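# Cap the marker with two arms and leave it on table

## Task

Get the cap fully seated on the marker and leave the capped marker resting entirely on the table top. It does not count if the cap first seats fully at a moment when the robot is touching neither the marker nor the cap. Neither the marker nor the cap may enter the marked zones around the two arm bases at any time, whether on the table or lifted; doing so fails the task. The result must hold by itself, not only because the robot is holding it. Finally release both objects and move the grippers away.

## Robot and tools

Robot: two six-joint arms, left_arm and right_arm, each with a parallel gripper. Objects sit on a shared table. A loose object may occasionally get a brief outside shove. Knocking anything off the table, letting the marker or cap enter the marked zones around either arm base (on the table or in the air), and hard collisions between the arms must all be avoided. Drops, slips, slams and very forceful pushes are also penalised.

Frame: all reported gripper positions use one scene frame. The origin is on the table surface midway between the arms, +x points out across the table, +z points up, and left_arm sits on the +y side. The names left and right refer to the arms, not to image sides. Printed hand positions are approximate and get less accurate at long reach.

Gripper geometry: the fingers extend along the gripper's +z axis and close along its y axis. The reported end_effector_position is the point between the finger pads, roughly 1 cm behind the tips.

Tool execute_actions, argument actions: a list holding at most one item, or empty.
- Empty list {"actions": []}: no new command, just returns the current state.
- Motion: {"rows": [[...]], "steps": N}. N is 1 to 15 control steps of 1/30 s each, default 15. Each row is used for one step; if there are fewer rows than steps, the final row is held for the rest. Each row has exactly 14 numbers covering both arms, always, even if one arm stays still: left_arm waist, shoulder, elbow, wrist pitch, wrist yaw, wrist roll, opening, then the same seven for right_arm. The joint values are absolute target angles in radians (same convention as the Joint positions line), not offsets. Opening is an absolute value from -1 (closed) to +1 (fully open).
- Wait: {"steps": N} with no rows, N up to 300; it returns once that many steps have elapsed since the previous result, with your reply time counted in.
- Optional pictures (boolean) decides whether camera images come back; by default they do.

Joint ranges per arm (radians): waist -2.880 to 2.880, shoulder 0.000 to 3.142, elbow 0.000 to 3.019, wrist pitch -1.693 to 1.571, wrist yaw -1.571 to 1.571, wrist roll -2.094 to 2.094. True ends may differ by up to 0.019 rad either way. A call is rejected (nothing sent) if some target lies beyond a range end by more than 0.019 and also beyond that joint's last reported angle. Targets past the real end are clipped there, and the result may report "joint sent to its limit", possibly referring to an earlier action still running. No such line does not prove more travel is available.

Motion limits: each joint's sent target stays within a fixed lead of its measured angle: waist 0.264, shoulder 0.32, elbow 0.276, wrist pitch 0.33, wrist yaw 0.186, wrist roll 0.522 rad. If the targets would move a gripper over 70 mm from where it is measured, all that arm's targets are pulled back proportionally. So large moves take several calls.

Timing: the simulation keeps running while you think and write; arms keep heading to the last row sent until all of them have nearly stopped or a step is HELD. After that, only a new action makes them move or push further, though fingers still finish opening or closing. Keep replies brief while things are moving.

Gripping: grip_measured reports finger opening on the same -1 to 1 scale you command; Joint positions gives the pad gap in metres (0.094 fully open). Readings may be off by about 1 mm, a fixed amount per gripper. Away from the ends, the fingers go to where grip_measured equals your command. To hold something, command below grip_measured: about 0.03 below for a firm grip, less for a lighter one. Pad force tops out near 50 to 62 N, lower on thin parts under about 2 mm, with a brief spike at first contact.

Result lines: a state line `left_arm: …` | `right_arm: …` gives each gripper's position (m) and quaternion (wxyz). Joint positions and Joint velocities list each arm's joints (rad, rad/s) then the pad gap (m, m/s). Joint torques follow the same joint order without the gripper; they are raw drive output with per-arm offset, scale and noise, nonzero even in free air, so treat them only as rough contact hints. "joint command not followed" means the clearance check altered or blocked joint targets on some steps; the rest of the row still ran. HELD marks steps where your row, wholly or partly, was not sent. MOTOR HOT appears from 85 °C; at 100 °C an OVER-TEMPERATURE FAULT makes that arm and its gripper go limp until cooled, so avoid long strained holds.

Tool zoom_image: camera (cam_head_left, cam_head_right, cam_high, cam_low, cam_left_wrist, cam_right_wrist, each 504x504) and region [x0, y0, x1, y1] in pixels from the top-left, at most 504 by 504. Returns a sharper view of that camera's latest image.

Tool finished_scene: argument scene (the current scene number). Call it only after the cap is fully on, the marker rests on the table, and both grippers have released and moved away. Finishing quickly, smoothly and with little motor effort is better.

Each tool is called after "Emit:" by a JSON object that holds its "method" and its "body".

## Session

Emit:
{"method": "execute_actions", "body": {"actions": []}}

Scene clock: 0.00 s of 5100.00 s.
left_arm: end_effector_position=(+0.8114, +0.0841, +0.1335) grip_measured=+1.000 end_effector_quat_wxyz=(+0.509, +0.119, +0.834, -0.180) | right_arm: end_effector_position=(+0.3735, -0.3533, +0.2999) grip_measured=+1.000 end_effector_quat_wxyz=(+0.106, +0.159, +0.978, +0.087)
Joint positions: left_arm=[-0.287  2.237  1.837 -0.051  0.282 -0.064  0.094] | right_arm=[-0.061  1.068  1.179 -1.455 -0.158  0.252  0.094]
Joint velocities: left_arm=[-0.005  0.015 -0.027  0.007  0.007 -0.051  0.   ] | right_arm=[-0.015 -0.005 -0.017 -0.012  0.022  0.081  0.   ]
Joint torques (N m, as the arm reports them, + toward a larger angle): no reading
Motor temperatures (°C, as the motors report them): left_arm=[23 21 22 23 21 21] | right_arm=[21 23 22 23 25 25]

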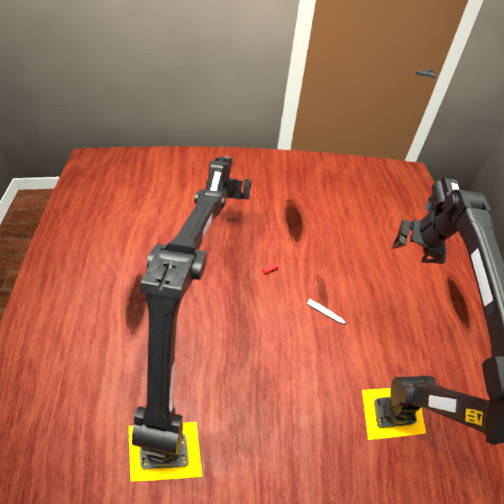

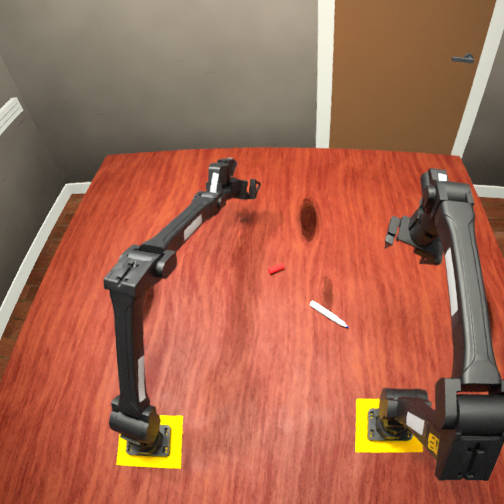

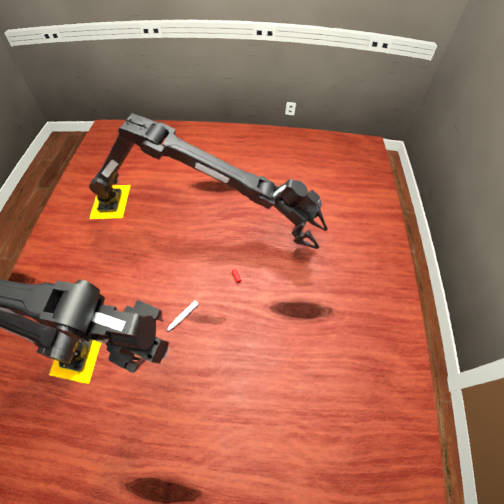

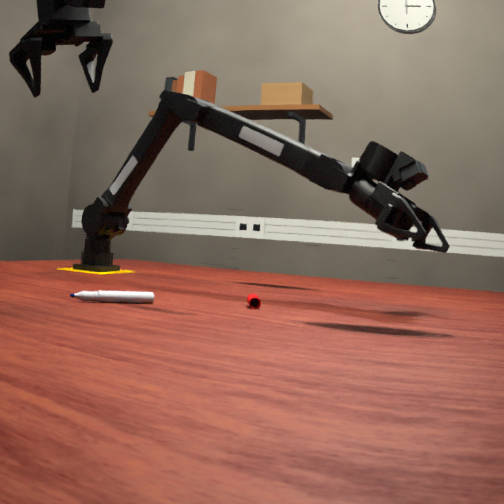

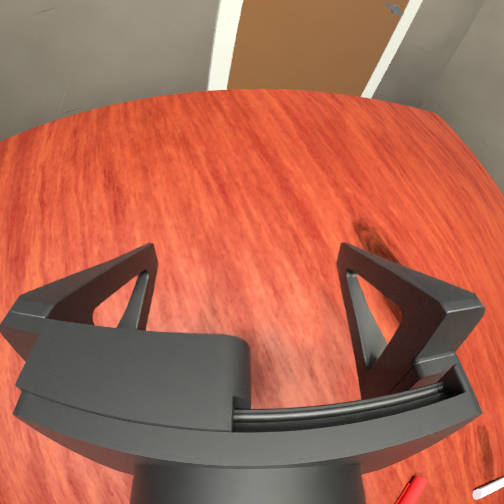

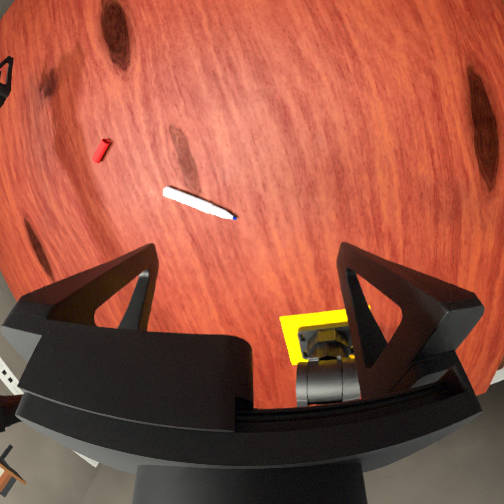

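Emit:
{"method": "execute_actions", "body": {"actions": [{"rows":[[-0.287,1.5,1.3,-1.37,0,0,1,0,1.3,1.3,-1.57,0,0,1]],"steps":15}], "pictures": false}}

Emit:
{"method": "execute_actions", "body": {"actions": [{"steps":60}]}}

Scene clock: 26.17 s of 5100.00 s.
left_arm: end_effector_position=(+0.5127, +0.1827, +0.1629) grip_measured=+1.000 end_effector_quat_wxyz=(+0.191, +0.072, +0.979, -0.022) | right_arm: end_effector_position=(+0.4086, -0.3606, +0.2540) grip_measured=+1.000 end_effector_quat_wxyz=(-0.011, +0.024, +1.000, +0.001)
Joint positions: left_arm=[-0.288  1.62   1.315 -0.879  0.006 -0.026  0.094] | right_arm=[-0.     1.319  1.281 -1.555 -0.002  0.019  0.094]
Joint velocities: left_arm=[-0.015 -1.197 -0.051 -2.327 -0.095  0.066  0.   ] | right_arm=[-0.015 -0.122  0.007 -0.017 -0.066 -0.066  0.   ]
Joint torques (N m, as the arm reports them, + toward a larger angle): left_arm=[ -0.15 -15.09   9.34   0.5   -0.07   0.08] | right_arm=[  0.78 -12.37  12.46  -0.4    0.12  -0.02]
Motor temperatures (°C, as the motors report them): left_arm=[23 24 25 23 21 21] | right_arm=[21 23 26 23 25 25]
Steps of this call (steps 1 to 90: nothing new was sent; then 22.67 s passed at rest; steps 91 to 105: all 15 steps of this action). Readings (joint positions):
91: left_arm=[-0.288 2.220 1.814 -0.083 0.226 -0.059] | right_arm=[-0.052 1.086 1.192 -1.482 -0.077 0.213]
92: left_arm=[-0.288 2.181 1.757 -0.141 0.167 -0.054] | right_arm=[-0.042 1.119 1.223 -1.520 -0.028 0.173]
94: left_arm=[-0.288 2.092 1.632 -0.257 0.081 -0.047] | right_arm=[-0.020 1.207 1.273 -1.545 -0.006 0.114]
98: left_arm=[-0.288 1.910 1.424 -0.472 0.024 -0.037] | right_arm=[-0.000 1.324 1.281 -1.549 -0.003 0.052]
105: the state above

Scene clock: 28.17 s of 5100.00 s.
left_arm: end_effector_position=(+0.3893, +0.2046, +0.1853) grip_measured=+1.000 end_effector_quat_wxyz=(+0.000, +0.081, +0.997, -0.001) | right_arm: end_effector_position=(+0.4072, -0.3606, +0.2569) grip_measured=+1.000 end_effector_quat_wxyz=(-0.007, +0.019, +1.000, +0.001)
Joint positions: left_arm=[-0.288  1.51   1.295 -1.355  0.002 -0.009  0.094] | right_arm=[-0.     1.311  1.281 -1.556 -0.002  0.011  0.094]
Joint velocities: left_arm=[-0.005 -0.005  0.002  0.012 -0.095 -0.051  0.   ] | right_arm=[-0.015 -0.015  0.007  0.002 -0.037 -0.022  0.   ]
Joint torques (N m, as the arm reports them, + toward a larger angle): left_arm=[ -0.17 -12.44  10.16  -0.59  -0.07   0.08] | right_arm=[  1.05 -12.62  12.49  -0.32   0.18   0.  ]
Motor temperatures (°C, as the motors report them): left_arm=[23 24 25 23 21 22] | right_arm=[21 23 26 23 25 25]
Steps of this call (steps 1 to 30: the robot went on to your last target; steps 31 to 60: nothing new was sent). Readings (joint positions):
1: left_arm=[-0.288 1.580 1.314 -0.968 0.004 -0.023] | right_arm=[-0.000 1.316 1.281 -1.556 -0.002 0.018]
2: left_arm=[-0.288 1.542 1.314 -1.071 0.003 -0.020] | right_arm=[-0.000 1.313 1.281 -1.556 -0.002 0.016]
4: left_arm=[-0.288 1.481 1.312 -1.250 0.003 -0.016] | right_arm=[-0.000 1.311 1.281 -1.556 -0.002 0.015]
8: left_arm=[-0.288 1.449 1.310 -1.347 0.002 -0.012] | right_arm=[-0.000 1.311 1.281 -1.556 -0.002 0.012]
60: the state above
All arms were judged still, so your last target was given up. Only a new action makes them travel on or press farther. Fingers that are still opening or closing keep moving.

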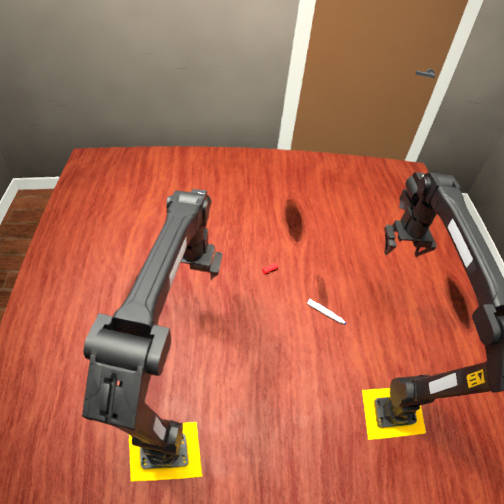

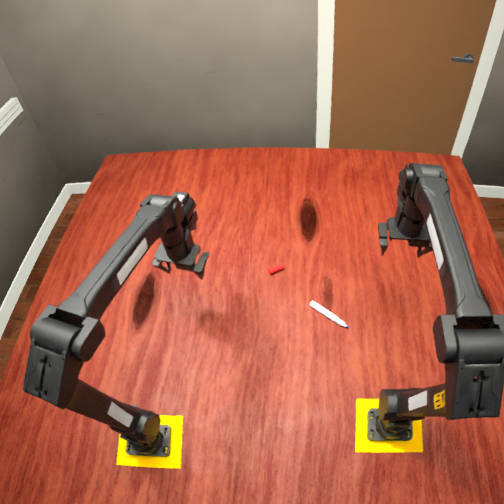

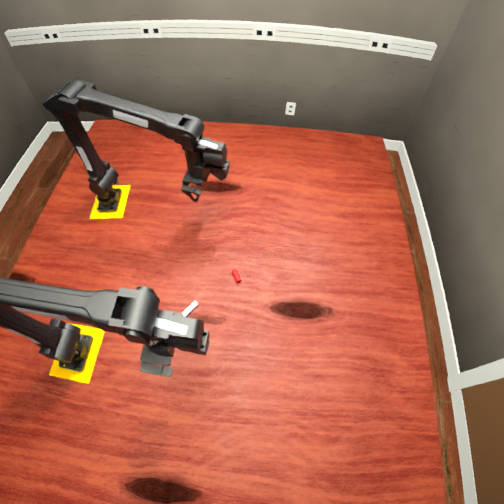

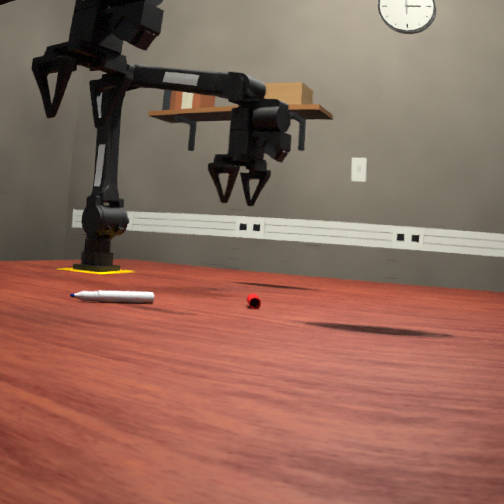

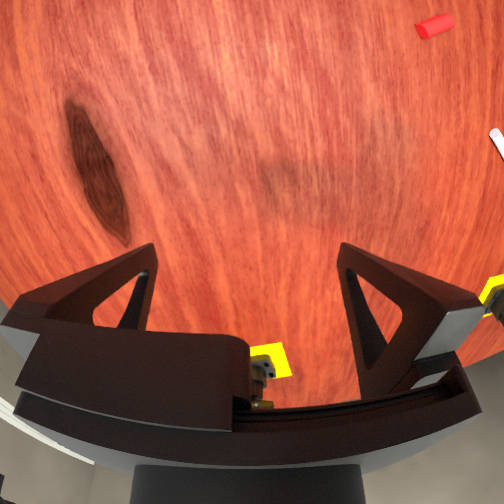

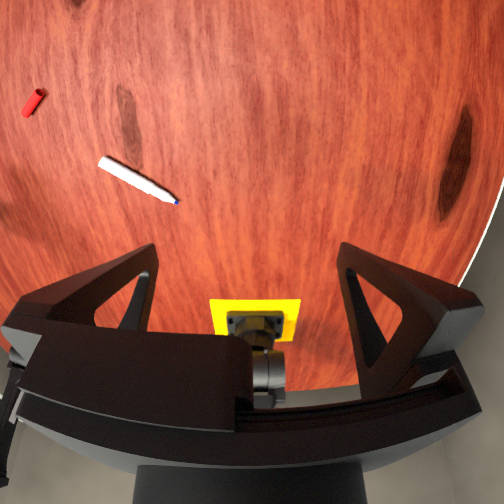

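Emit:
{"method": "execute_actions", "body": {"actions": [{"rows":[[-0.287,1.5,1.3,-1.2,0,0,1,0,1.3,1.4,-1.57,0,0,1],[-0.287,1.5,1.3,-0.6,0,0,1,0,1.3,1.8,-1.57,0,0,1]],"steps":15}], "pictures": false}}

Emit:
{"method": "execute_actions", "body": {"actions": [{"steps":30}], "pictures": false}}

Emit:
{"method": "execute_actions", "body": {"actions": [{"rows":[[0.2,1.5,1.3,-0.6,0,0,1,0,1.8,1.8,-1.57,0,0,1]],"steps":15}], "pictures": false}}

Emit:
{"method": "execute_actions", "body": {"actions": [{"steps":30}], "pictures": false}}

Emit:
{"method": "execute_actions", "body": {"actions": [{"rows":[[0.2,1.1,1.3,-0.6,0,0,1,0.5,1.8,1.8,-1.57,0,0,1]],"steps":15}], "pictures": false}}

Emit:
{"method": "execute_actions", "body": {"actions": [{"steps":30}]}}

Scene clock: 66.97 s of 5100.00 s.
left_arm: end_effector_position=(+0.5474, +0.1772, +0.2452) grip_measured=+1.000 end_effector_quat_wxyz=(+0.353, +0.076, +0.932, -0.033) | right_arm: end_effector_position=(+0.4795, -0.3626, +0.4691) grip_measured=+1.000 end_effector_quat_wxyz=(+0.238, +0.018, +0.971, -0.001)
Joint positions: left_arm=[-0.288  1.505  1.285 -0.626  0.002 -0.009  0.094] | right_arm=[-0.     1.301  1.773 -1.561 -0.002  0.011  0.094]
Joint velocities: left_arm=[-0.015 -0.015  0.002  0.002  0.095 -0.037  0.   ] | right_arm=[-0.015 -0.259  0.227 -0.017 -0.007  0.007  0.   ]
Joint torques (N m, as the arm reports them, + toward a larger angle): left_arm=[ -0.14 -13.27  12.32   2.21  -0.07   0.09] | right_arm=[ 0.99 -9.59 11.46  0.56  0.05 -0.01]
Motor temperatures (°C, as the motors report them): left_arm=[23 23 25 23 21 22] | right_arm=[21 24 27 23 25 25]
Steps of this call (steps 1 to 90: nothing new was sent; then 35.30 s passed at rest; steps 91 to 105: all 15 steps of this action). Readings (joint positions):
91: left_arm=[-0.288 1.510 1.293 -1.329 0.002 -0.009] | right_arm=[-0.000 1.311 1.288 -1.559 -0.002 0.011]
92: left_arm=[-0.288 1.508 1.288 -1.249 0.002 -0.009] | right_arm=[-0.000 1.313 1.306 -1.561 -0.002 0.011]
94: left_arm=[-0.288 1.509 1.285 -1.038 0.002 -0.009] | right_arm=[-0.000 1.316 1.368 -1.561 -0.002 0.011]
98: left_arm=[-0.288 1.508 1.285 -0.684 0.002 -0.009] | right_arm=[-0.000 1.316 1.534 -1.561 -0.002 0.011]
105: the state above

Scene clock: 67.97 s of 5100.00 s.
left_arm: end_effector_position=(+0.5476, +0.1772, +0.2454) grip_measured=+1.000 end_effector_quat_wxyz=(+0.353, +0.076, +0.932, -0.033) | right_arm: end_effector_position=(+0.4739, -0.3624, +0.4781) grip_measured=+1.000 end_effector_quat_wxyz=(+0.249, +0.018, +0.968, -0.001)
Joint positions: left_arm=[-0.288  1.505  1.285 -0.625  0.002 -0.009  0.094] | right_arm=[-0.     1.285  1.777 -1.561 -0.002  0.011  0.094]
Joint velocities: left_arm=[ 0.005 -0.005  0.012  0.017 -0.007 -0.007  0.   ] | right_arm=[-0.005 -0.015 -0.012  0.007 -0.066 -0.037  0.   ]
Joint torques (N m, as the arm reports them, + toward a larger angle): left_arm=[ -0.15 -13.33  12.31   2.23  -0.06   0.08] | right_arm=[ 1.01 -8.7  12.48  0.71  0.14 -0.06]
Motor temperatures (°C, as the motors report them): left_arm=[23 23 25 23 21 22] | right_arm=[21 24 27 23 25 25]
Steps of this call (steps 1 to 30: the robot went on to your last target). Readings (joint positions):
1: left_arm=[-0.288 1.505 1.285 -0.626 0.002 -0.009] | right_arm=[-0.000 1.293 1.777 -1.561 -0.002 0.011]
2: left_arm=[-0.288 1.505 1.285 -0.625 0.002 -0.009] | right_arm=[-0.000 1.286 1.777 -1.561 -0.002 0.011]
4: left_arm=[-0.288 1.505 1.285 -0.625 0.002 -0.009] | right_arm=[-0.000 1.281 1.777 -1.561 -0.002 0.011]
8: left_arm=[-0.288 1.505 1.285 -0.625 0.002 -0.009] | right_arm=[-0.000 1.284 1.777 -1.561 -0.002 0.011]
30: the state above
All arms were judged still, so your last target was given up. Only a new action makes them travel on or press farther. Fingers that are still opening or closing keep moving.

Scene clock: 68.47 s of 5100.00 s.
left_arm: end_effector_position=(+0.5259, +0.4700, +0.2454) grip_measured=+1.000 end_effector_quat_wxyz=(+0.350, -0.154, +0.922, +0.056) | right_arm: end_effector_position=(+0.5826, -0.3654, +0.2756) grip_measured=+1.000 end_effector_quat_wxyz=(+0.038, +0.019, +0.999, +0.001)
Joint positions: left_arm=[ 0.205  1.505  1.285 -0.625 -0.002 -0.009  0.094] | right_arm=[-0.     1.716  1.783 -1.562 -0.002  0.011  0.094]
Joint velocities: left_arm=[ 0.796 -0.005 -0.017  0.002 -0.037  0.007  0.   ] | right_arm=[ 0.005  1.148 -0.002  0.022  0.022  0.022  0.   ]
Joint torques (N m, as the arm reports them, + toward a larger angle): left_arm=[ -5.15 -13.42  12.26   2.22   0.21   0.08] | right_arm=[  1.2  -16.43  12.25   0.16   0.11  -0.03]
Motor temperatures (°C, as the motors report them): left_arm=[23 23 25 23 21 22] | right_arm=[21 24 27 23 25 25]
Steps of this call (steps 1 to 15: all 15 steps of this action). Readings (joint positions):
1: left_arm=[-0.280 1.505 1.285 -0.625 0.006 -0.009] | right_arm=[-0.000 1.292 1.778 -1.562 -0.002 0.011]
2: left_arm=[-0.268 1.505 1.285 -0.625 0.007 -0.009] | right_arm=[-0.000 1.302 1.782 -1.562 -0.002 0.011]
4: left_arm=[-0.218 1.505 1.285 -0.625 0.007 -0.009] | right_arm=[-0.000 1.338 1.783 -1.562 -0.002 0.011]
8: left_arm=[-0.073 1.505 1.285 -0.625 0.007 -0.009] | right_arm=[-0.000 1.455 1.783 -1.562 -0.002 0.011]
15: the state above

Scene clock: 69.47 s of 5100.00 s.
left_arm: end_effector_position=(+0.5256, +0.4709, +0.2454) grip_measured=+1.000 end_effector_quat_wxyz=(+0.350, -0.155, +0.922, +0.056) | right_arm: end_effector_position=(+0.5925, -0.3657, +0.2241) grip_measured=+1.000 end_effector_quat_wxyz=(-0.012, +0.019, +1.000, +0.001)
Joint positions: left_arm=[ 0.207  1.505  1.285 -0.625 -0.001 -0.009  0.094] | right_arm=[-0.     1.81   1.778 -1.562 -0.002  0.011  0.094]
Joint velocities: left_arm=[ 0.005  0.005 -0.007 -0.012  0.051 -0.066  0.   ] | right_arm=[ 0.005 -0.005  0.007  0.002  0.051  0.022  0.   ]
Joint torques (N m, as the arm reports them, + toward a larger angle): left_arm=[ -0.85 -13.35  12.26   2.21   0.1    0.08] | right_arm=[  0.97 -20.48  12.82  -0.24   0.17  -0.03]
Motor temperatures (°C, as the motors report them): left_arm=[23 23 25 23 21 22] | right_arm=[21 24 27 23 25 25]
Steps of this call (steps 1 to 30: the robot went on to your last target). Readings (joint positions):
1: left_arm=[0.227 1.505 1.285 -0.625 -0.004 -0.009] | right_arm=[-0.000 1.753 1.783 -1.562 -0.002 0.011]
2: left_arm=[0.239 1.505 1.285 -0.625 -0.004 -0.009] | right_arm=[-0.000 1.786 1.783 -1.562 -0.002 0.011]
4: left_arm=[0.241 1.505 1.285 -0.625 -0.004 -0.009] | right_arm=[-0.000 1.834 1.782 -1.562 -0.002 0.011]
8: left_arm=[0.218 1.505 1.285 -0.625 -0.002 -0.009] | right_arm=[-0.000 1.851 1.778 -1.562 -0.002 0.011]
30: the state above
All arms were judged still, so your last target was given up. Only a new action makes them travel on or press farther. Fingers that are still opening or closing keep moving.

Scene clock: 69.97 s of 5100.00 s.
left_arm: end_effector_position=(+0.4364, +0.4411, +0.4575) grip_measured=+1.000 end_effector_quat_wxyz=(+0.525, -0.140, +0.835, +0.084) | right_arm: end_effector_position=(+0.5336, -0.1014, +0.2241) grip_measured=+1.000 end_effector_quat_wxyz=(-0.011, -0.227, +0.974, -0.003)
Joint positions: left_arm=[ 0.207  1.095  1.269 -0.623 -0.001 -0.009  0.094] | right_arm=[ 0.495  1.81   1.778 -1.562 -0.     0.01   0.094]
Joint velocities: left_arm=[-0.024 -0.777 -0.017  0.046 -0.095  0.007  0.   ] | right_arm=[ 1.04   0.005 -0.022 -0.002 -0.037 -0.037  0.   ]
Joint torques (N m, as the arm reports them, + toward a larger angle): left_arm=[-0.79 -1.71 14.09  2.23  0.1   0.08] | right_arm=[ -3.04 -20.35  12.85  -0.28   0.1   -0.02]
Motor temperatures (°C, as the motors report them): left_arm=[23 23 25 23 21 22] | right_arm=[21 24 27 23 25 25]
Steps of this call (steps 1 to 15: all 15 steps of this action). Readings (joint positions):
1: left_arm=[0.207 1.498 1.284 -0.625 -0.001 -0.009] | right_arm=[0.008 1.810 1.778 -1.562 0.001 0.011]
2: left_arm=[0.207 1.487 1.278 -0.625 -0.001 -0.009] | right_arm=[0.019 1.810 1.778 -1.562 0.003 0.011]
4: left_arm=[0.207 1.447 1.270 -0.625 -0.001 -0.009] | right_arm=[0.064 1.810 1.778 -1.562 0.004 0.011]
8: left_arm=[0.207 1.331 1.269 -0.625 -0.001 -0.009] | right_arm=[0.204 1.810 1.778 -1.562 0.004 0.011]
15: the state above

Scene clock: 70.97 s of 5100.00 s.
left_arm: end_effector_position=(+0.4417, +0.4428, +0.4516) grip_measured=+1.000 end_effector_quat_wxyz=(+0.521, -0.141, +0.838, +0.083) | right_arm: end_effector_position=(+0.5337, -0.1016, +0.2241) grip_measured=+1.000 end_effector_quat_wxyz=(-0.011, -0.228, +0.974, -0.003)
Joint positions: left_arm=[ 0.207  1.111  1.271 -0.62  -0.001 -0.009  0.094] | right_arm=[ 0.494  1.81   1.778 -1.562 -0.     0.008  0.094]
Joint velocities: left_arm=[-0.005 -0.005 -0.027 -0.007 -0.037  0.007  0.   ] | right_arm=[-0.005 -0.005 -0.002 -0.007  0.022 -0.022  0.   ]
Joint torques (N m, as the arm reports them, + toward a larger angle): left_arm=[-0.85 -7.81 14.02  2.29  0.1   0.08] | right_arm=[  2.04 -20.32  12.62  -0.2    0.02  -0.02]
Motor temperatures (°C, as the motors report them): left_arm=[23 23 25 23 21 22] | right_arm=[21 24 27 23 25 25]
Steps of this call (steps 1 to 30: the robot went on to your last target). Readings (joint positions):
1: left_arm=[0.207 1.072 1.269 -0.622 -0.001 -0.009] | right_arm=[0.526 1.810 1.778 -1.562 -0.002 0.009]
2: left_arm=[0.207 1.056 1.270 -0.620 -0.001 -0.009] | right_arm=[0.548 1.810 1.778 -1.562 -0.004 0.009]
4: left_arm=[0.207 1.046 1.271 -0.620 -0.001 -0.009] | right_arm=[0.566 1.810 1.778 -1.562 -0.004 0.008]
8: left_arm=[0.207 1.073 1.271 -0.620 -0.001 -0.009] | right_arm=[0.535 1.810 1.778 -1.562 -0.003 0.008]
30: the state above
All arms were judged still, so your last target was given up. Only a new action makes them travel on or press farther. Fingers that are still opening or closing keep moving.

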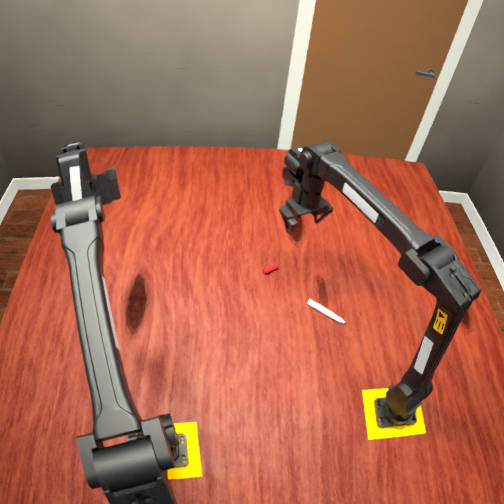

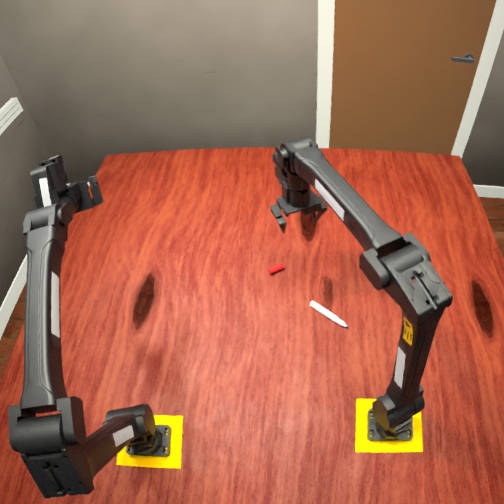

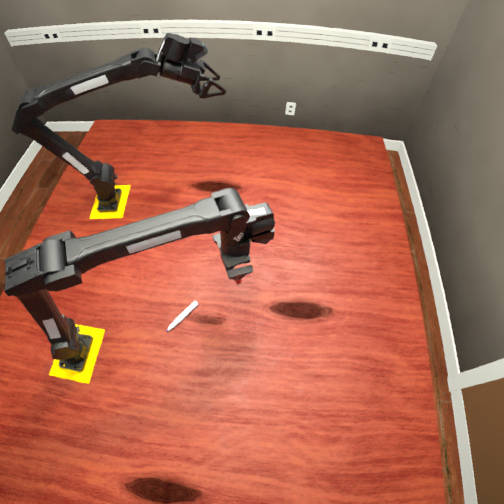

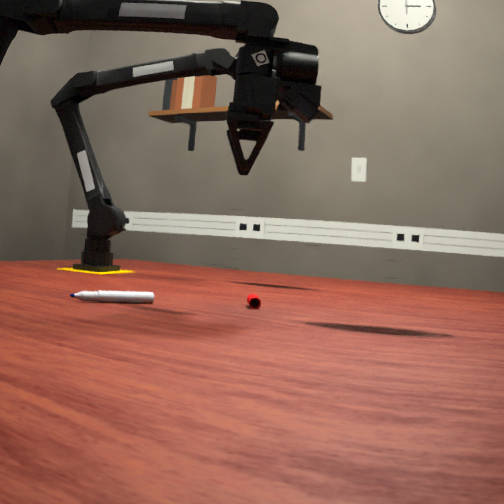

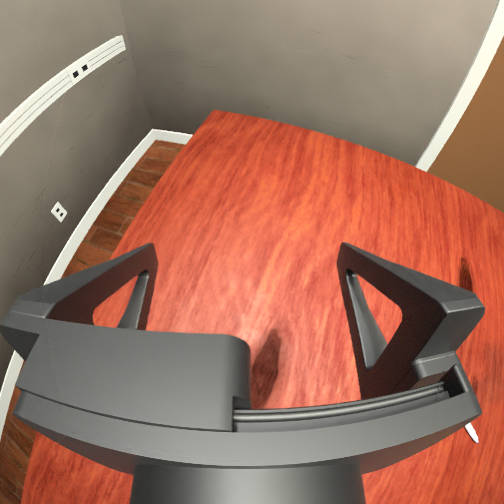

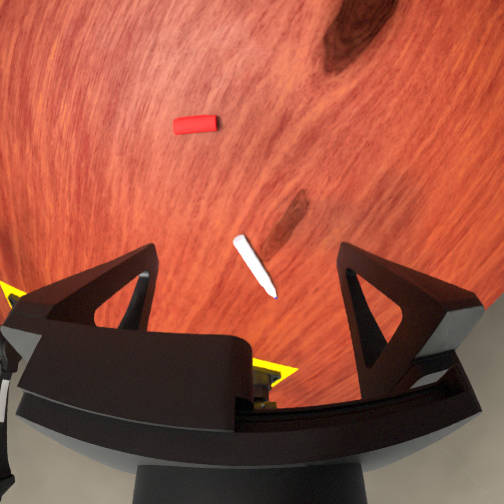

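Emit:
{"method": "execute_actions", "body": {"actions": [{"rows":[[0.2,1.1,1.3,-0.7,0,0,1,0.51,1.8,1.77,-1.53,0,0.15,1],[0.2,1.1,1.3,-0.8,0,0,1,0.52,1.8,1.74,-1.5,0,0.3,1],[0.2,1.1,1.3,-0.9,0,0,1,0.53,1.8,1.71,-1.46,0,0.45,1],[0.2,1.1,1.3,-1.0,0,0,1,0.54,1.81,1.68,-1.43,0,0.6,1],[0.2,1.1,1.3,-1.1,0,0,1,0.55,1.81,1.65,-1.4,0,0.75,1],[0.2,1.1,1.3,-1.2,0,0,1,0.56,1.81,1.62,-1.36,0,0.9,1],[0.2,1.1,1.3,-1.3,0,0,1,0.57,1.82,1.59,-1.33,0,1.05,1],[0.2,1.1,1.3,-1.4,0,0,1,0.58,1.82,1.56,-1.3,0,1.2,1],[0.2,1.1,1.3,-1.4,0,0,1,0.59,1.82,1.53,-1.26,0,1.35,1],[0.2,1.1,1.3,-1.4,0,0,1,0.595,1.824,1.5,-1.225,0,1.6,1]],"steps":15}], "pictures": false}}

Emit:
{"method": "execute_actions", "body": {"actions": [{"steps":25}]}}

Scene clock: 115.67 s of 5100.00 s.
left_arm: end_effector_position=(+0.3113, +0.3992, +0.3318) grip_measured=+1.000 end_effector_quat_wxyz=(+0.174, -0.163, +0.971, +0.028) | right_arm: end_effector_position=(+0.4915, -0.0541, +0.1108) grip_measured=+1.000 end_effector_quat_wxyz=(-0.003, +0.347, +0.938, -0.003)
Joint positions: left_arm=[ 0.207  1.106  1.271 -1.382 -0.001 -0.009  0.094] | right_arm=[ 0.608  1.822  1.492 -1.25  -0.     1.289  0.094]
Joint velocities: left_arm=[-0.024  0.005 -0.002 -0.042  0.022 -0.007  0.   ] | right_arm=[ 0.034  0.083 -0.012  0.081  0.022  2.059  0.   ]
Joint torques (N m, as the arm reports them, + toward a larger angle): left_arm=[-0.79 -6.13 13.15  0.01  0.09  0.08] | right_arm=[ -1.34 -18.44  10.93   0.55   0.15   0.13]
Motor temperatures (°C, as the motors report them): left_arm=[23 22 27 23 21 22] | right_arm=[21 25 28 23 25 25]
Steps of this call (steps 1 to 90: nothing new was sent; then 41.20 s passed at rest; steps 91 to 105: all 15 steps of this action). Readings (joint positions):
91: left_arm=[0.207 1.111 1.271 -0.633 -0.001 -0.009] | right_arm=[0.495 1.810 1.777 -1.559 -0.000 0.029]
92: left_arm=[0.207 1.110 1.271 -0.672 -0.001 -0.009] | right_arm=[0.496 1.809 1.771 -1.547 -0.000 0.076]
94: left_arm=[0.207 1.106 1.271 -0.817 -0.001 -0.009] | right_arm=[0.504 1.802 1.736 -1.496 -0.000 0.229]
98: left_arm=[0.207 1.106 1.271 -1.197 -0.001 -0.009] | right_arm=[0.542 1.798 1.620 -1.370 -0.000 0.625]
105: the state above

Scene clock: 116.50 s of 5100.00 s.
left_arm: end_effector_position=(+0.3108, +0.3990, +0.3316) grip_measured=+1.000 end_effector_quat_wxyz=(+0.173, -0.163, +0.971, +0.028) | right_arm: end_effector_position=(+0.4955, -0.0562, +0.1098) grip_measured=+1.000 end_effector_quat_wxyz=(-0.001, +0.486, +0.874, -0.001)
Joint positions: left_arm=[ 0.207  1.106  1.271 -1.384 -0.001 -0.009  0.094] | right_arm=[ 0.601  1.824  1.492 -1.24  -0.     1.588  0.094]
Joint velocities: left_arm=[-0.005 -0.005 -0.012 -0.002  0.022 -0.081  0.   ] | right_arm=[ 0.005 -0.005 -0.002 -0.022 -0.022  0.066  0.   ]
Joint torques (N m, as the arm reports them, + toward a larger angle): left_arm=[-0.8  -6.05 13.11 -0.01  0.09  0.08] | right_arm=[  1.11 -19.24  10.66   0.52   0.14   0.12]
Motor temperatures (°C, as the motors report them): left_arm=[23 22 27 23 21 22] | right_arm=[21 25 27 23 25 25]
Steps of this call (steps 1 to 25: the robot went on to your last target). Readings (joint positions):
1: left_arm=[0.207 1.106 1.271 -1.383 -0.001 -0.009] | right_arm=[0.608 1.824 1.492 -1.247 -0.000 1.349]
2: left_arm=[0.207 1.106 1.271 -1.384 -0.001 -0.009] | right_arm=[0.607 1.824 1.492 -1.244 -0.000 1.398]
4: left_arm=[0.207 1.106 1.271 -1.384 -0.001 -0.009] | right_arm=[0.604 1.824 1.492 -1.241 -0.000 1.467]
8: left_arm=[0.207 1.106 1.271 -1.384 -0.001 -0.009] | right_arm=[0.601 1.824 1.492 -1.240 -0.000 1.540]
25: the state above

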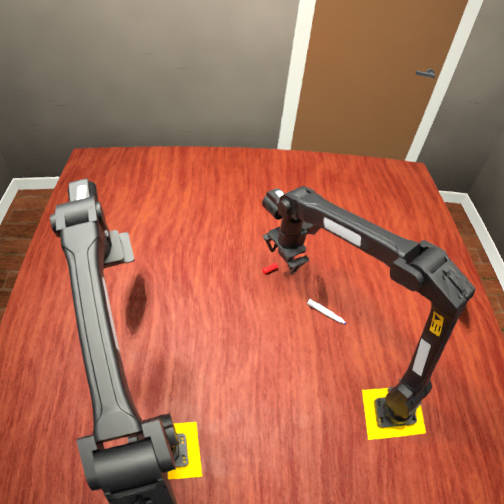

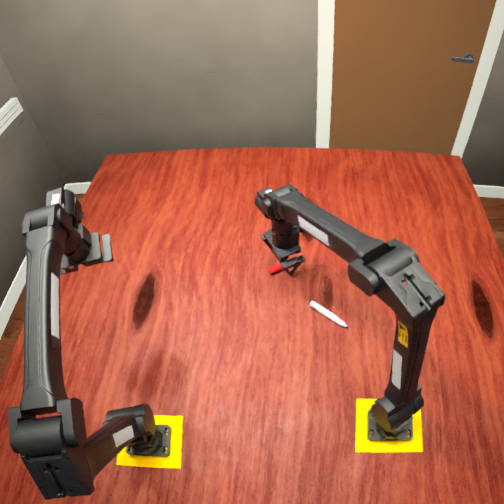

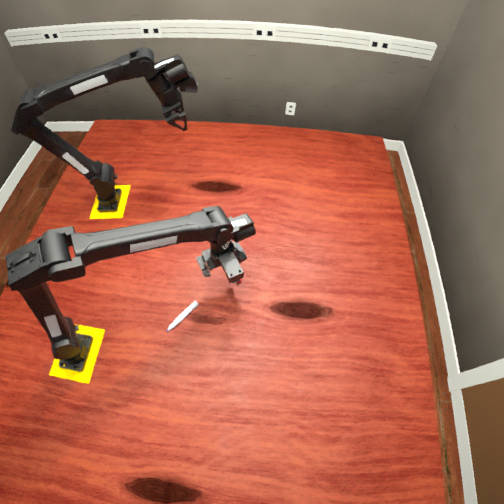

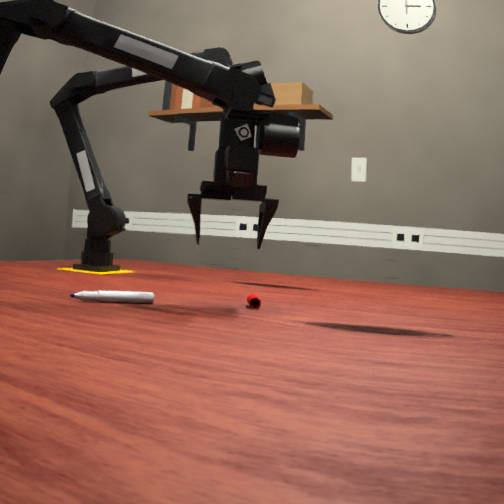

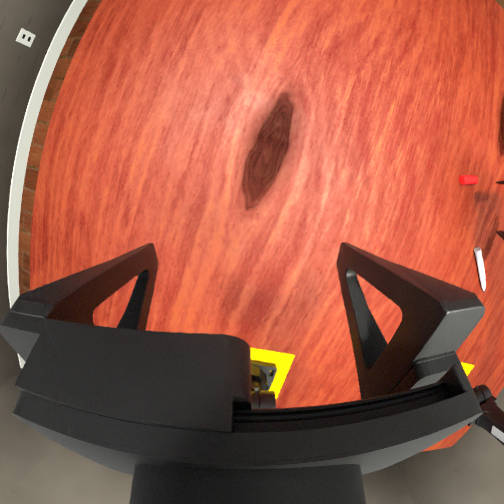

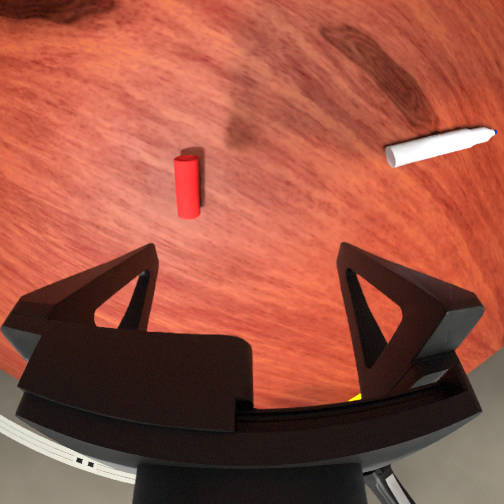

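Emit:
{"method": "execute_actions", "body": {"actions": [{"rows":[[0.2,1.1,1.3,-1.4,0,0,1,0.61,1.84,1.512,-1.23,0.04,1.61,1],[0.2,1.1,1.3,-1.4,0,0,1,0.62,1.86,1.524,-1.23,0.08,1.63,1],[0.2,1.1,1.3,-1.4,0,0,1,0.63,1.88,1.536,-1.23,0.13,1.65,1],[0.2,1.1,1.3,-1.4,0,0,1,0.64,1.9,1.548,-1.24,0.17,1.66,1],[0.2,1.1,1.3,-1.4,0,0,1,0.65,1.92,1.56,-1.24,0.21,1.68,1],[0.2,1.1,1.3,-1.4,0,0,1,0.66,1.94,1.572,-1.24,0.26,1.7,1],[0.2,1.1,1.3,-1.4,0,0,1,0.68,1.96,1.584,-1.24,0.3,1.71,1],[0.2,1.1,1.3,-1.4,0,0,1,0.69,1.98,1.6,-1.25,0.34,1.73,1],[0.2,1.1,1.3,-1.4,0,0,1,0.7,2.0,1.615,-1.25,0.39,1.75,1],[0.2,1.1,1.3,-1.4,0,0,1,0.71,2.02,1.63,-1.25,0.43,1.77,1],[0.2,1.1,1.3,-1.4,0,0,1,0.72,2.04,1.645,-1.26,0.47,1.79,1],[0.2,1.1,1.3,-1.4,0,0,1,0.727,2.055,1.655,-1.26,0.513,1.8,1]],"steps":15}], "pictures": false}}

Emit:
{"method": "execute_actions", "body": {"actions": [{"steps":20}]}}

Scene clock: 141.80 s of 5100.00 s.
left_arm: end_effector_position=(+0.3108, +0.3990, +0.3316) grip_measured=+1.000 end_effector_quat_wxyz=(+0.173, -0.163, +0.971, +0.028) | right_arm: end_effector_position=(+0.5349, -0.0401, +0.0547) grip_measured=+1.000 end_effector_quat_wxyz=(+0.220, +0.475, +0.842, -0.130)
Joint positions: left_arm=[ 0.207  1.106  1.271 -1.384 -0.001 -0.009  0.094] | right_arm=[ 0.731  2.042  1.612 -1.242  0.507  1.756  0.094]
Joint velocities: left_arm=[ 0.015 -0.005 -0.002 -0.012  0.037 -0.022  0.   ] | right_arm=[ 0.23   0.317 -0.007 -0.042  0.095  0.183  0.   ]
Joint torques (N m, as the arm reports them, + toward a larger angle): left_arm=[-0.83 -6.07 13.13 -0.02  0.09  0.08] | right_arm=[  0.34 -22.35  13.34  -0.84   0.6    0.14]
Motor temperatures (°C, as the motors report them): left_arm=[23 22 28 23 21 22] | right_arm=[21 25 27 23 25 25]
Steps of this call (steps 1 to 30: the robot went on to your last target; steps 31 to 90: nothing new was sent; then 21.80 s passed at rest; steps 91 to 105: all 15 steps of this action). Readings (joint positions):
91: left_arm=[0.207 1.106 1.271 -1.384 -0.001 -0.009] | right_arm=[0.601 1.824 1.492 -1.240 0.019 1.591]
92: left_arm=[0.207 1.106 1.271 -1.384 -0.001 -0.009] | right_arm=[0.603 1.824 1.492 -1.240 0.051 1.596]
94: left_arm=[0.207 1.106 1.271 -1.384 -0.001 -0.009] | right_arm=[0.610 1.832 1.496 -1.240 0.137 1.613]
98: left_arm=[0.207 1.106 1.271 -1.384 -0.001 -0.009] | right_arm=[0.643 1.895 1.542 -1.240 0.308 1.663]
105: the state above

Scene clock: 142.47 s of 5100.00 s.
left_arm: end_effector_position=(+0.3108, +0.3990, +0.3316) grip_measured=+1.000 end_effector_quat_wxyz=(+0.173, -0.163, +0.971, +0.028) | right_arm: end_effector_position=(+0.5342, -0.0404, +0.0463) grip_measured=+1.000 end_effector_quat_wxyz=(+0.221, +0.485, +0.835, -0.135)
Joint positions: left_arm=[ 0.207  1.106  1.271 -1.384 -0.001 -0.009  0.094] | right_arm=[ 0.732  2.06   1.616 -1.247  0.511  1.789  0.094]
Joint velocities: left_arm=[ 0.005  0.005 -0.007 -0.002  0.007 -0.051  0.   ] | right_arm=[ 0.015  0.024 -0.002  0.007 -0.022 -0.081  0.   ]
Joint torques (N m, as the arm reports them, + toward a larger angle): left_arm=[-0.81 -6.08 13.13 -0.01  0.1   0.08] | right_arm=[ -0.16 -22.77  13.28  -0.6    0.52   0.12]
Motor temperatures (°C, as the motors report them): left_arm=[23 22 28 23 21 22] | right_arm=[21 25 27 23 25 25]
Steps of this call (steps 1 to 20: the robot went on to your last target). Readings (joint positions):
1: left_arm=[0.207 1.106 1.271 -1.384 -0.001 -0.009] | right_arm=[0.737 2.052 1.612 -1.244 0.507 1.763]
2: left_arm=[0.207 1.106 1.271 -1.384 -0.001 -0.009] | right_arm=[0.741 2.058 1.612 -1.245 0.507 1.768]
4: left_arm=[0.207 1.106 1.271 -1.384 -0.001 -0.009] | right_arm=[0.743 2.060 1.612 -1.246 0.508 1.776]
8: left_arm=[0.207 1.106 1.271 -1.384 -0.001 -0.009] | right_arm=[0.736 2.060 1.616 -1.247 0.511 1.784]
20: the state above

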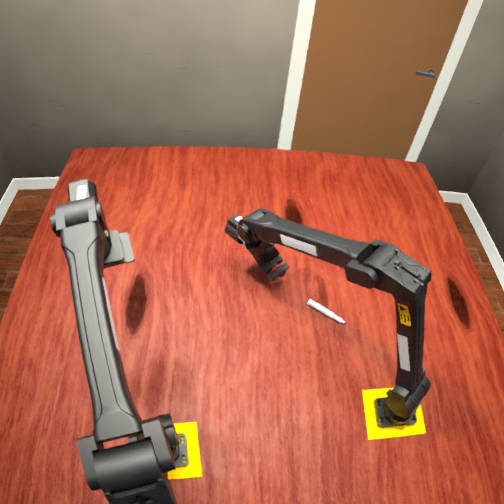

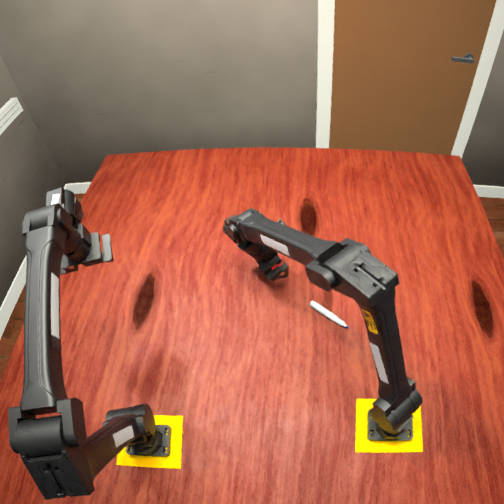

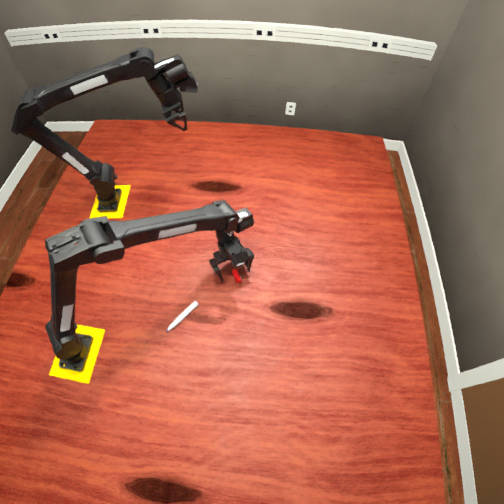

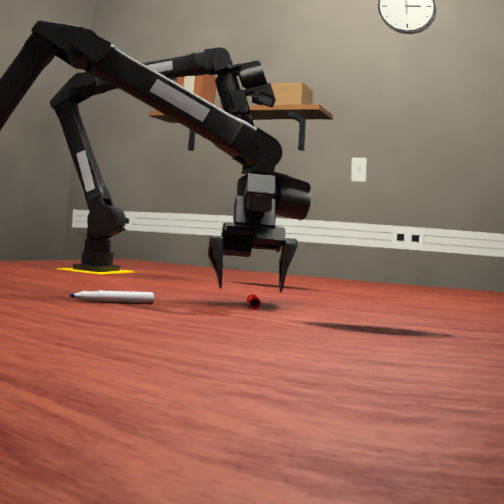

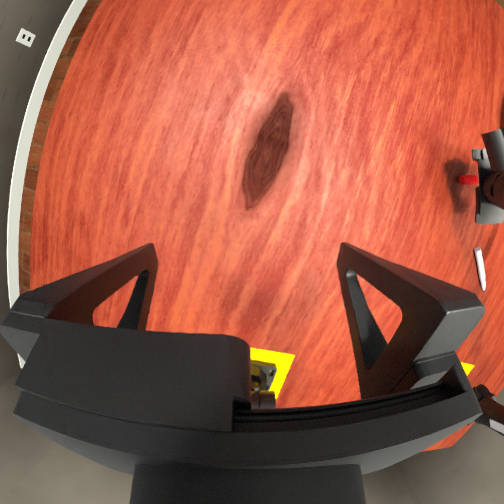

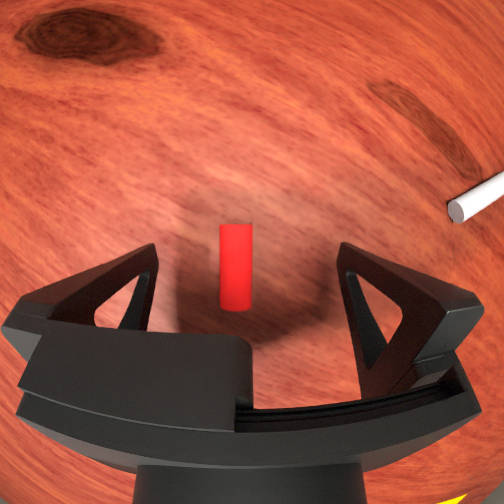

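Emit:
{"method": "execute_actions", "body": {"actions": [{"rows":[[0.2,1.1,1.3,-1.4,0,0,1,0.73,2.06,1.655,-1.24,0.513,1.8,0.9],[0.2,1.1,1.3,-1.4,0,0,1,0.735,2.065,1.655,-1.23,0.513,1.8,0.8],[0.2,1.1,1.3,-1.4,0,0,1,0.738,2.07,1.655,-1.22,0.513,1.8,0.7],[0.2,1.1,1.3,-1.4,0,0,1,0.741,2.075,1.655,-1.21,0.513,1.8,0.6],[0.2,1.1,1.3,-1.4,0,0,1,0.744,2.08,1.655,-1.2,0.513,1.8,0.5],[0.2,1.1,1.3,-1.4,0,0,1,0.747,2.085,1.655,-1.19,0.513,1.8,0.4],[0.2,1.1,1.3,-1.4,0,0,1,0.75,2.09,1.655,-1.18,0.513,1.8,0.3],[0.2,1.1,1.3,-1.4,0,0,1,0.753,2.095,1.655,-1.175,0.513,1.81,0.2],[0.2,1.1,1.3,-1.4,0,0,1,0.755,2.1,1.655,-1.17,0.513,1.815,0.1],[0.2,1.1,1.3,-1.4,0,0,1,0.755,2.105,1.655,-1.17,0.513,1.82,0]],"steps":15}], "pictures": false}}

Emit:
{"method": "execute_actions", "body": {"actions": [{"steps":15}]}}

Scene clock: 159.30 s of 5100.00 s.
left_arm: end_effector_position=(+0.3108, +0.3990, +0.3316) grip_measured=+1.000 end_effector_quat_wxyz=(+0.173, -0.163, +0.971, +0.028) | right_arm: end_effector_position=(+0.5378, -0.0230, +0.0373) grip_measured=+0.002 end_effector_quat_wxyz=(+0.230, +0.490, +0.834, -0.109)
Joint positions: left_arm=[ 0.207  1.106  1.271 -1.384 -0.001 -0.009  0.094] | right_arm=[ 0.751  2.074  1.616 -1.185  0.511  1.805  0.047]
Joint velocities: left_arm=[-0.005 -0.005  0.007  0.012  0.037 -0.037  0.   ] | right_arm=[ 0.034  0.054 -0.007  0.007 -0.037 -0.022 -0.   ]
Joint torques (N m, as the arm reports them, + toward a larger angle): left_arm=[-0.81 -6.08 13.15 -0.02  0.09  0.08] | right_arm=[  1.42 -19.39  13.03   0.48   0.52   0.18]
Motor temperatures (°C, as the motors report them): left_arm=[23 22 28 23 21 22] | right_arm=[21 26 28 23 25 25]
Steps of this call (steps 1 to 15: the robot went on to your last target; steps 16 to 90: nothing new was sent; then 13.33 s passed at rest; steps 91 to 105: all 15 steps of this action). Readings (joint positions):
91: left_arm=[0.207 1.106 1.271 -1.384 -0.001 -0.009] | right_arm=[0.732 2.060 1.616 -1.247 0.511 1.789]
92: left_arm=[0.207 1.106 1.271 -1.384 -0.001 -0.009] | right_arm=[0.732 2.060 1.616 -1.247 0.511 1.790]
94: left_arm=[0.207 1.106 1.271 -1.384 -0.001 -0.009] | right_arm=[0.732 2.060 1.616 -1.239 0.511 1.790]
98: left_arm=[0.207 1.106 1.271 -1.384 -0.001 -0.009] | right_arm=[0.735 2.061 1.616 -1.204 0.511 1.791]
105: the state above

Scene clock: 159.80 s of 5100.00 s.
left_arm: end_effector_position=(+0.3108, +0.3990, +0.3316) grip_measured=+1.000 end_effector_quat_wxyz=(+0.173, -0.163, +0.971, +0.028) | right_arm: end_effector_position=(+0.5369, -0.0226, +0.0343) grip_measured=+0.002 end_effector_quat_wxyz=(+0.230, +0.490, +0.833, -0.111)
Joint positions: left_arm=[ 0.207  1.106  1.271 -1.384 -0.001 -0.009  0.094] | right_arm=[ 0.752  2.08   1.616 -1.185  0.511  1.809  0.047]
Joint velocities: left_arm=[-0.005 -0.005 -0.002  0.012 -0.037  0.037  0.   ] | right_arm=[-0.015 -0.005 -0.012 -0.017  0.051  0.007  0.   ]
Joint torques (N m, as the arm reports them, + toward a larger angle): left_arm=[-0.83 -6.04 13.15 -0.02  0.09  0.08] | right_arm=[  1.05 -20.25  13.01   0.26   0.46   0.12]
Motor temperatures (°C, as the motors report them): left_arm=[23 22 28 23 21 22] | right_arm=[21 26 28 23 25 25]
Steps of this call (steps 1 to 15: the robot went on to your last target). Readings (joint positions):
1: left_arm=[0.207 1.106 1.271 -1.384 -0.001 -0.009] | right_arm=[0.752 2.076 1.616 -1.185 0.511 1.806]
2: left_arm=[0.207 1.106 1.271 -1.384 -0.001 -0.009] | right_arm=[0.752 2.078 1.616 -1.185 0.511 1.807]
4: left_arm=[0.207 1.106 1.271 -1.384 -0.001 -0.009] | right_arm=[0.752 2.080 1.616 -1.185 0.511 1.807]
8: left_arm=[0.207 1.106 1.271 -1.384 -0.001 -0.009] | right_arm=[0.752 2.080 1.616 -1.185 0.511 1.809]
15: the state above
All arms were judged still, so your last target was given up. Only a new action makes them travel on or press farther. Fingers that are still opening or closing keep moving.

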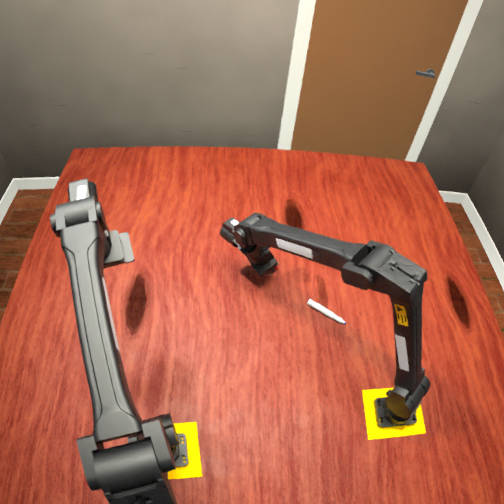

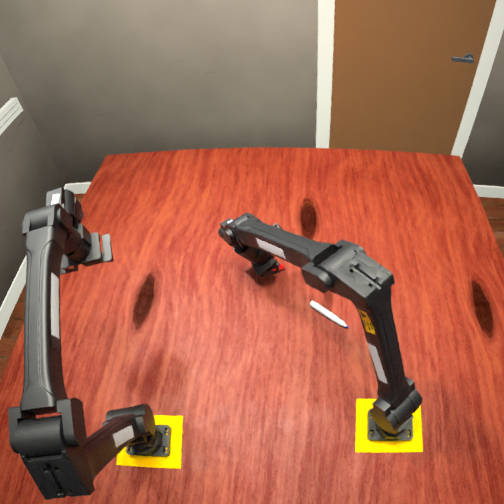

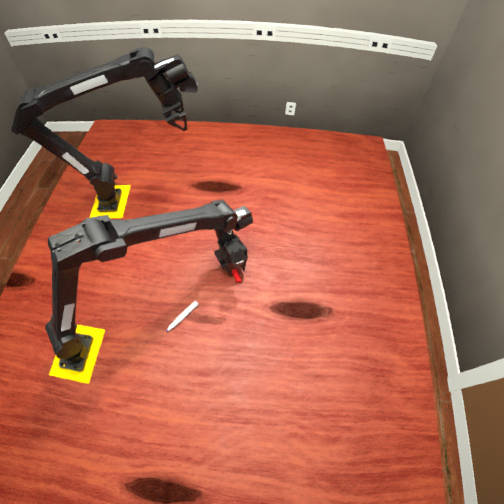

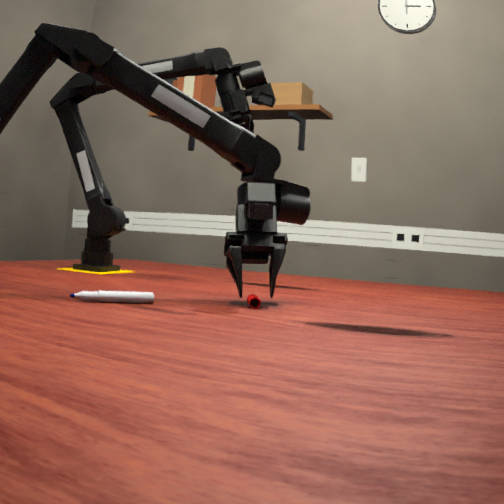

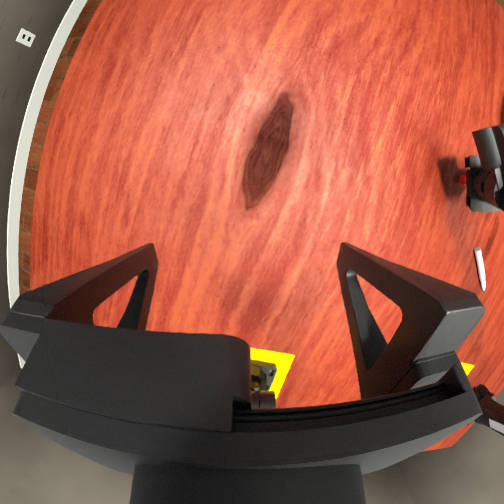

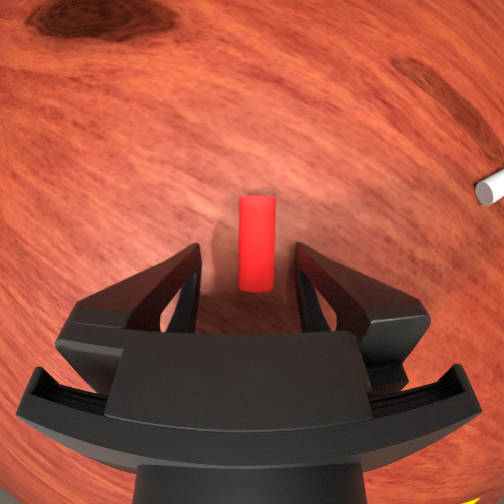

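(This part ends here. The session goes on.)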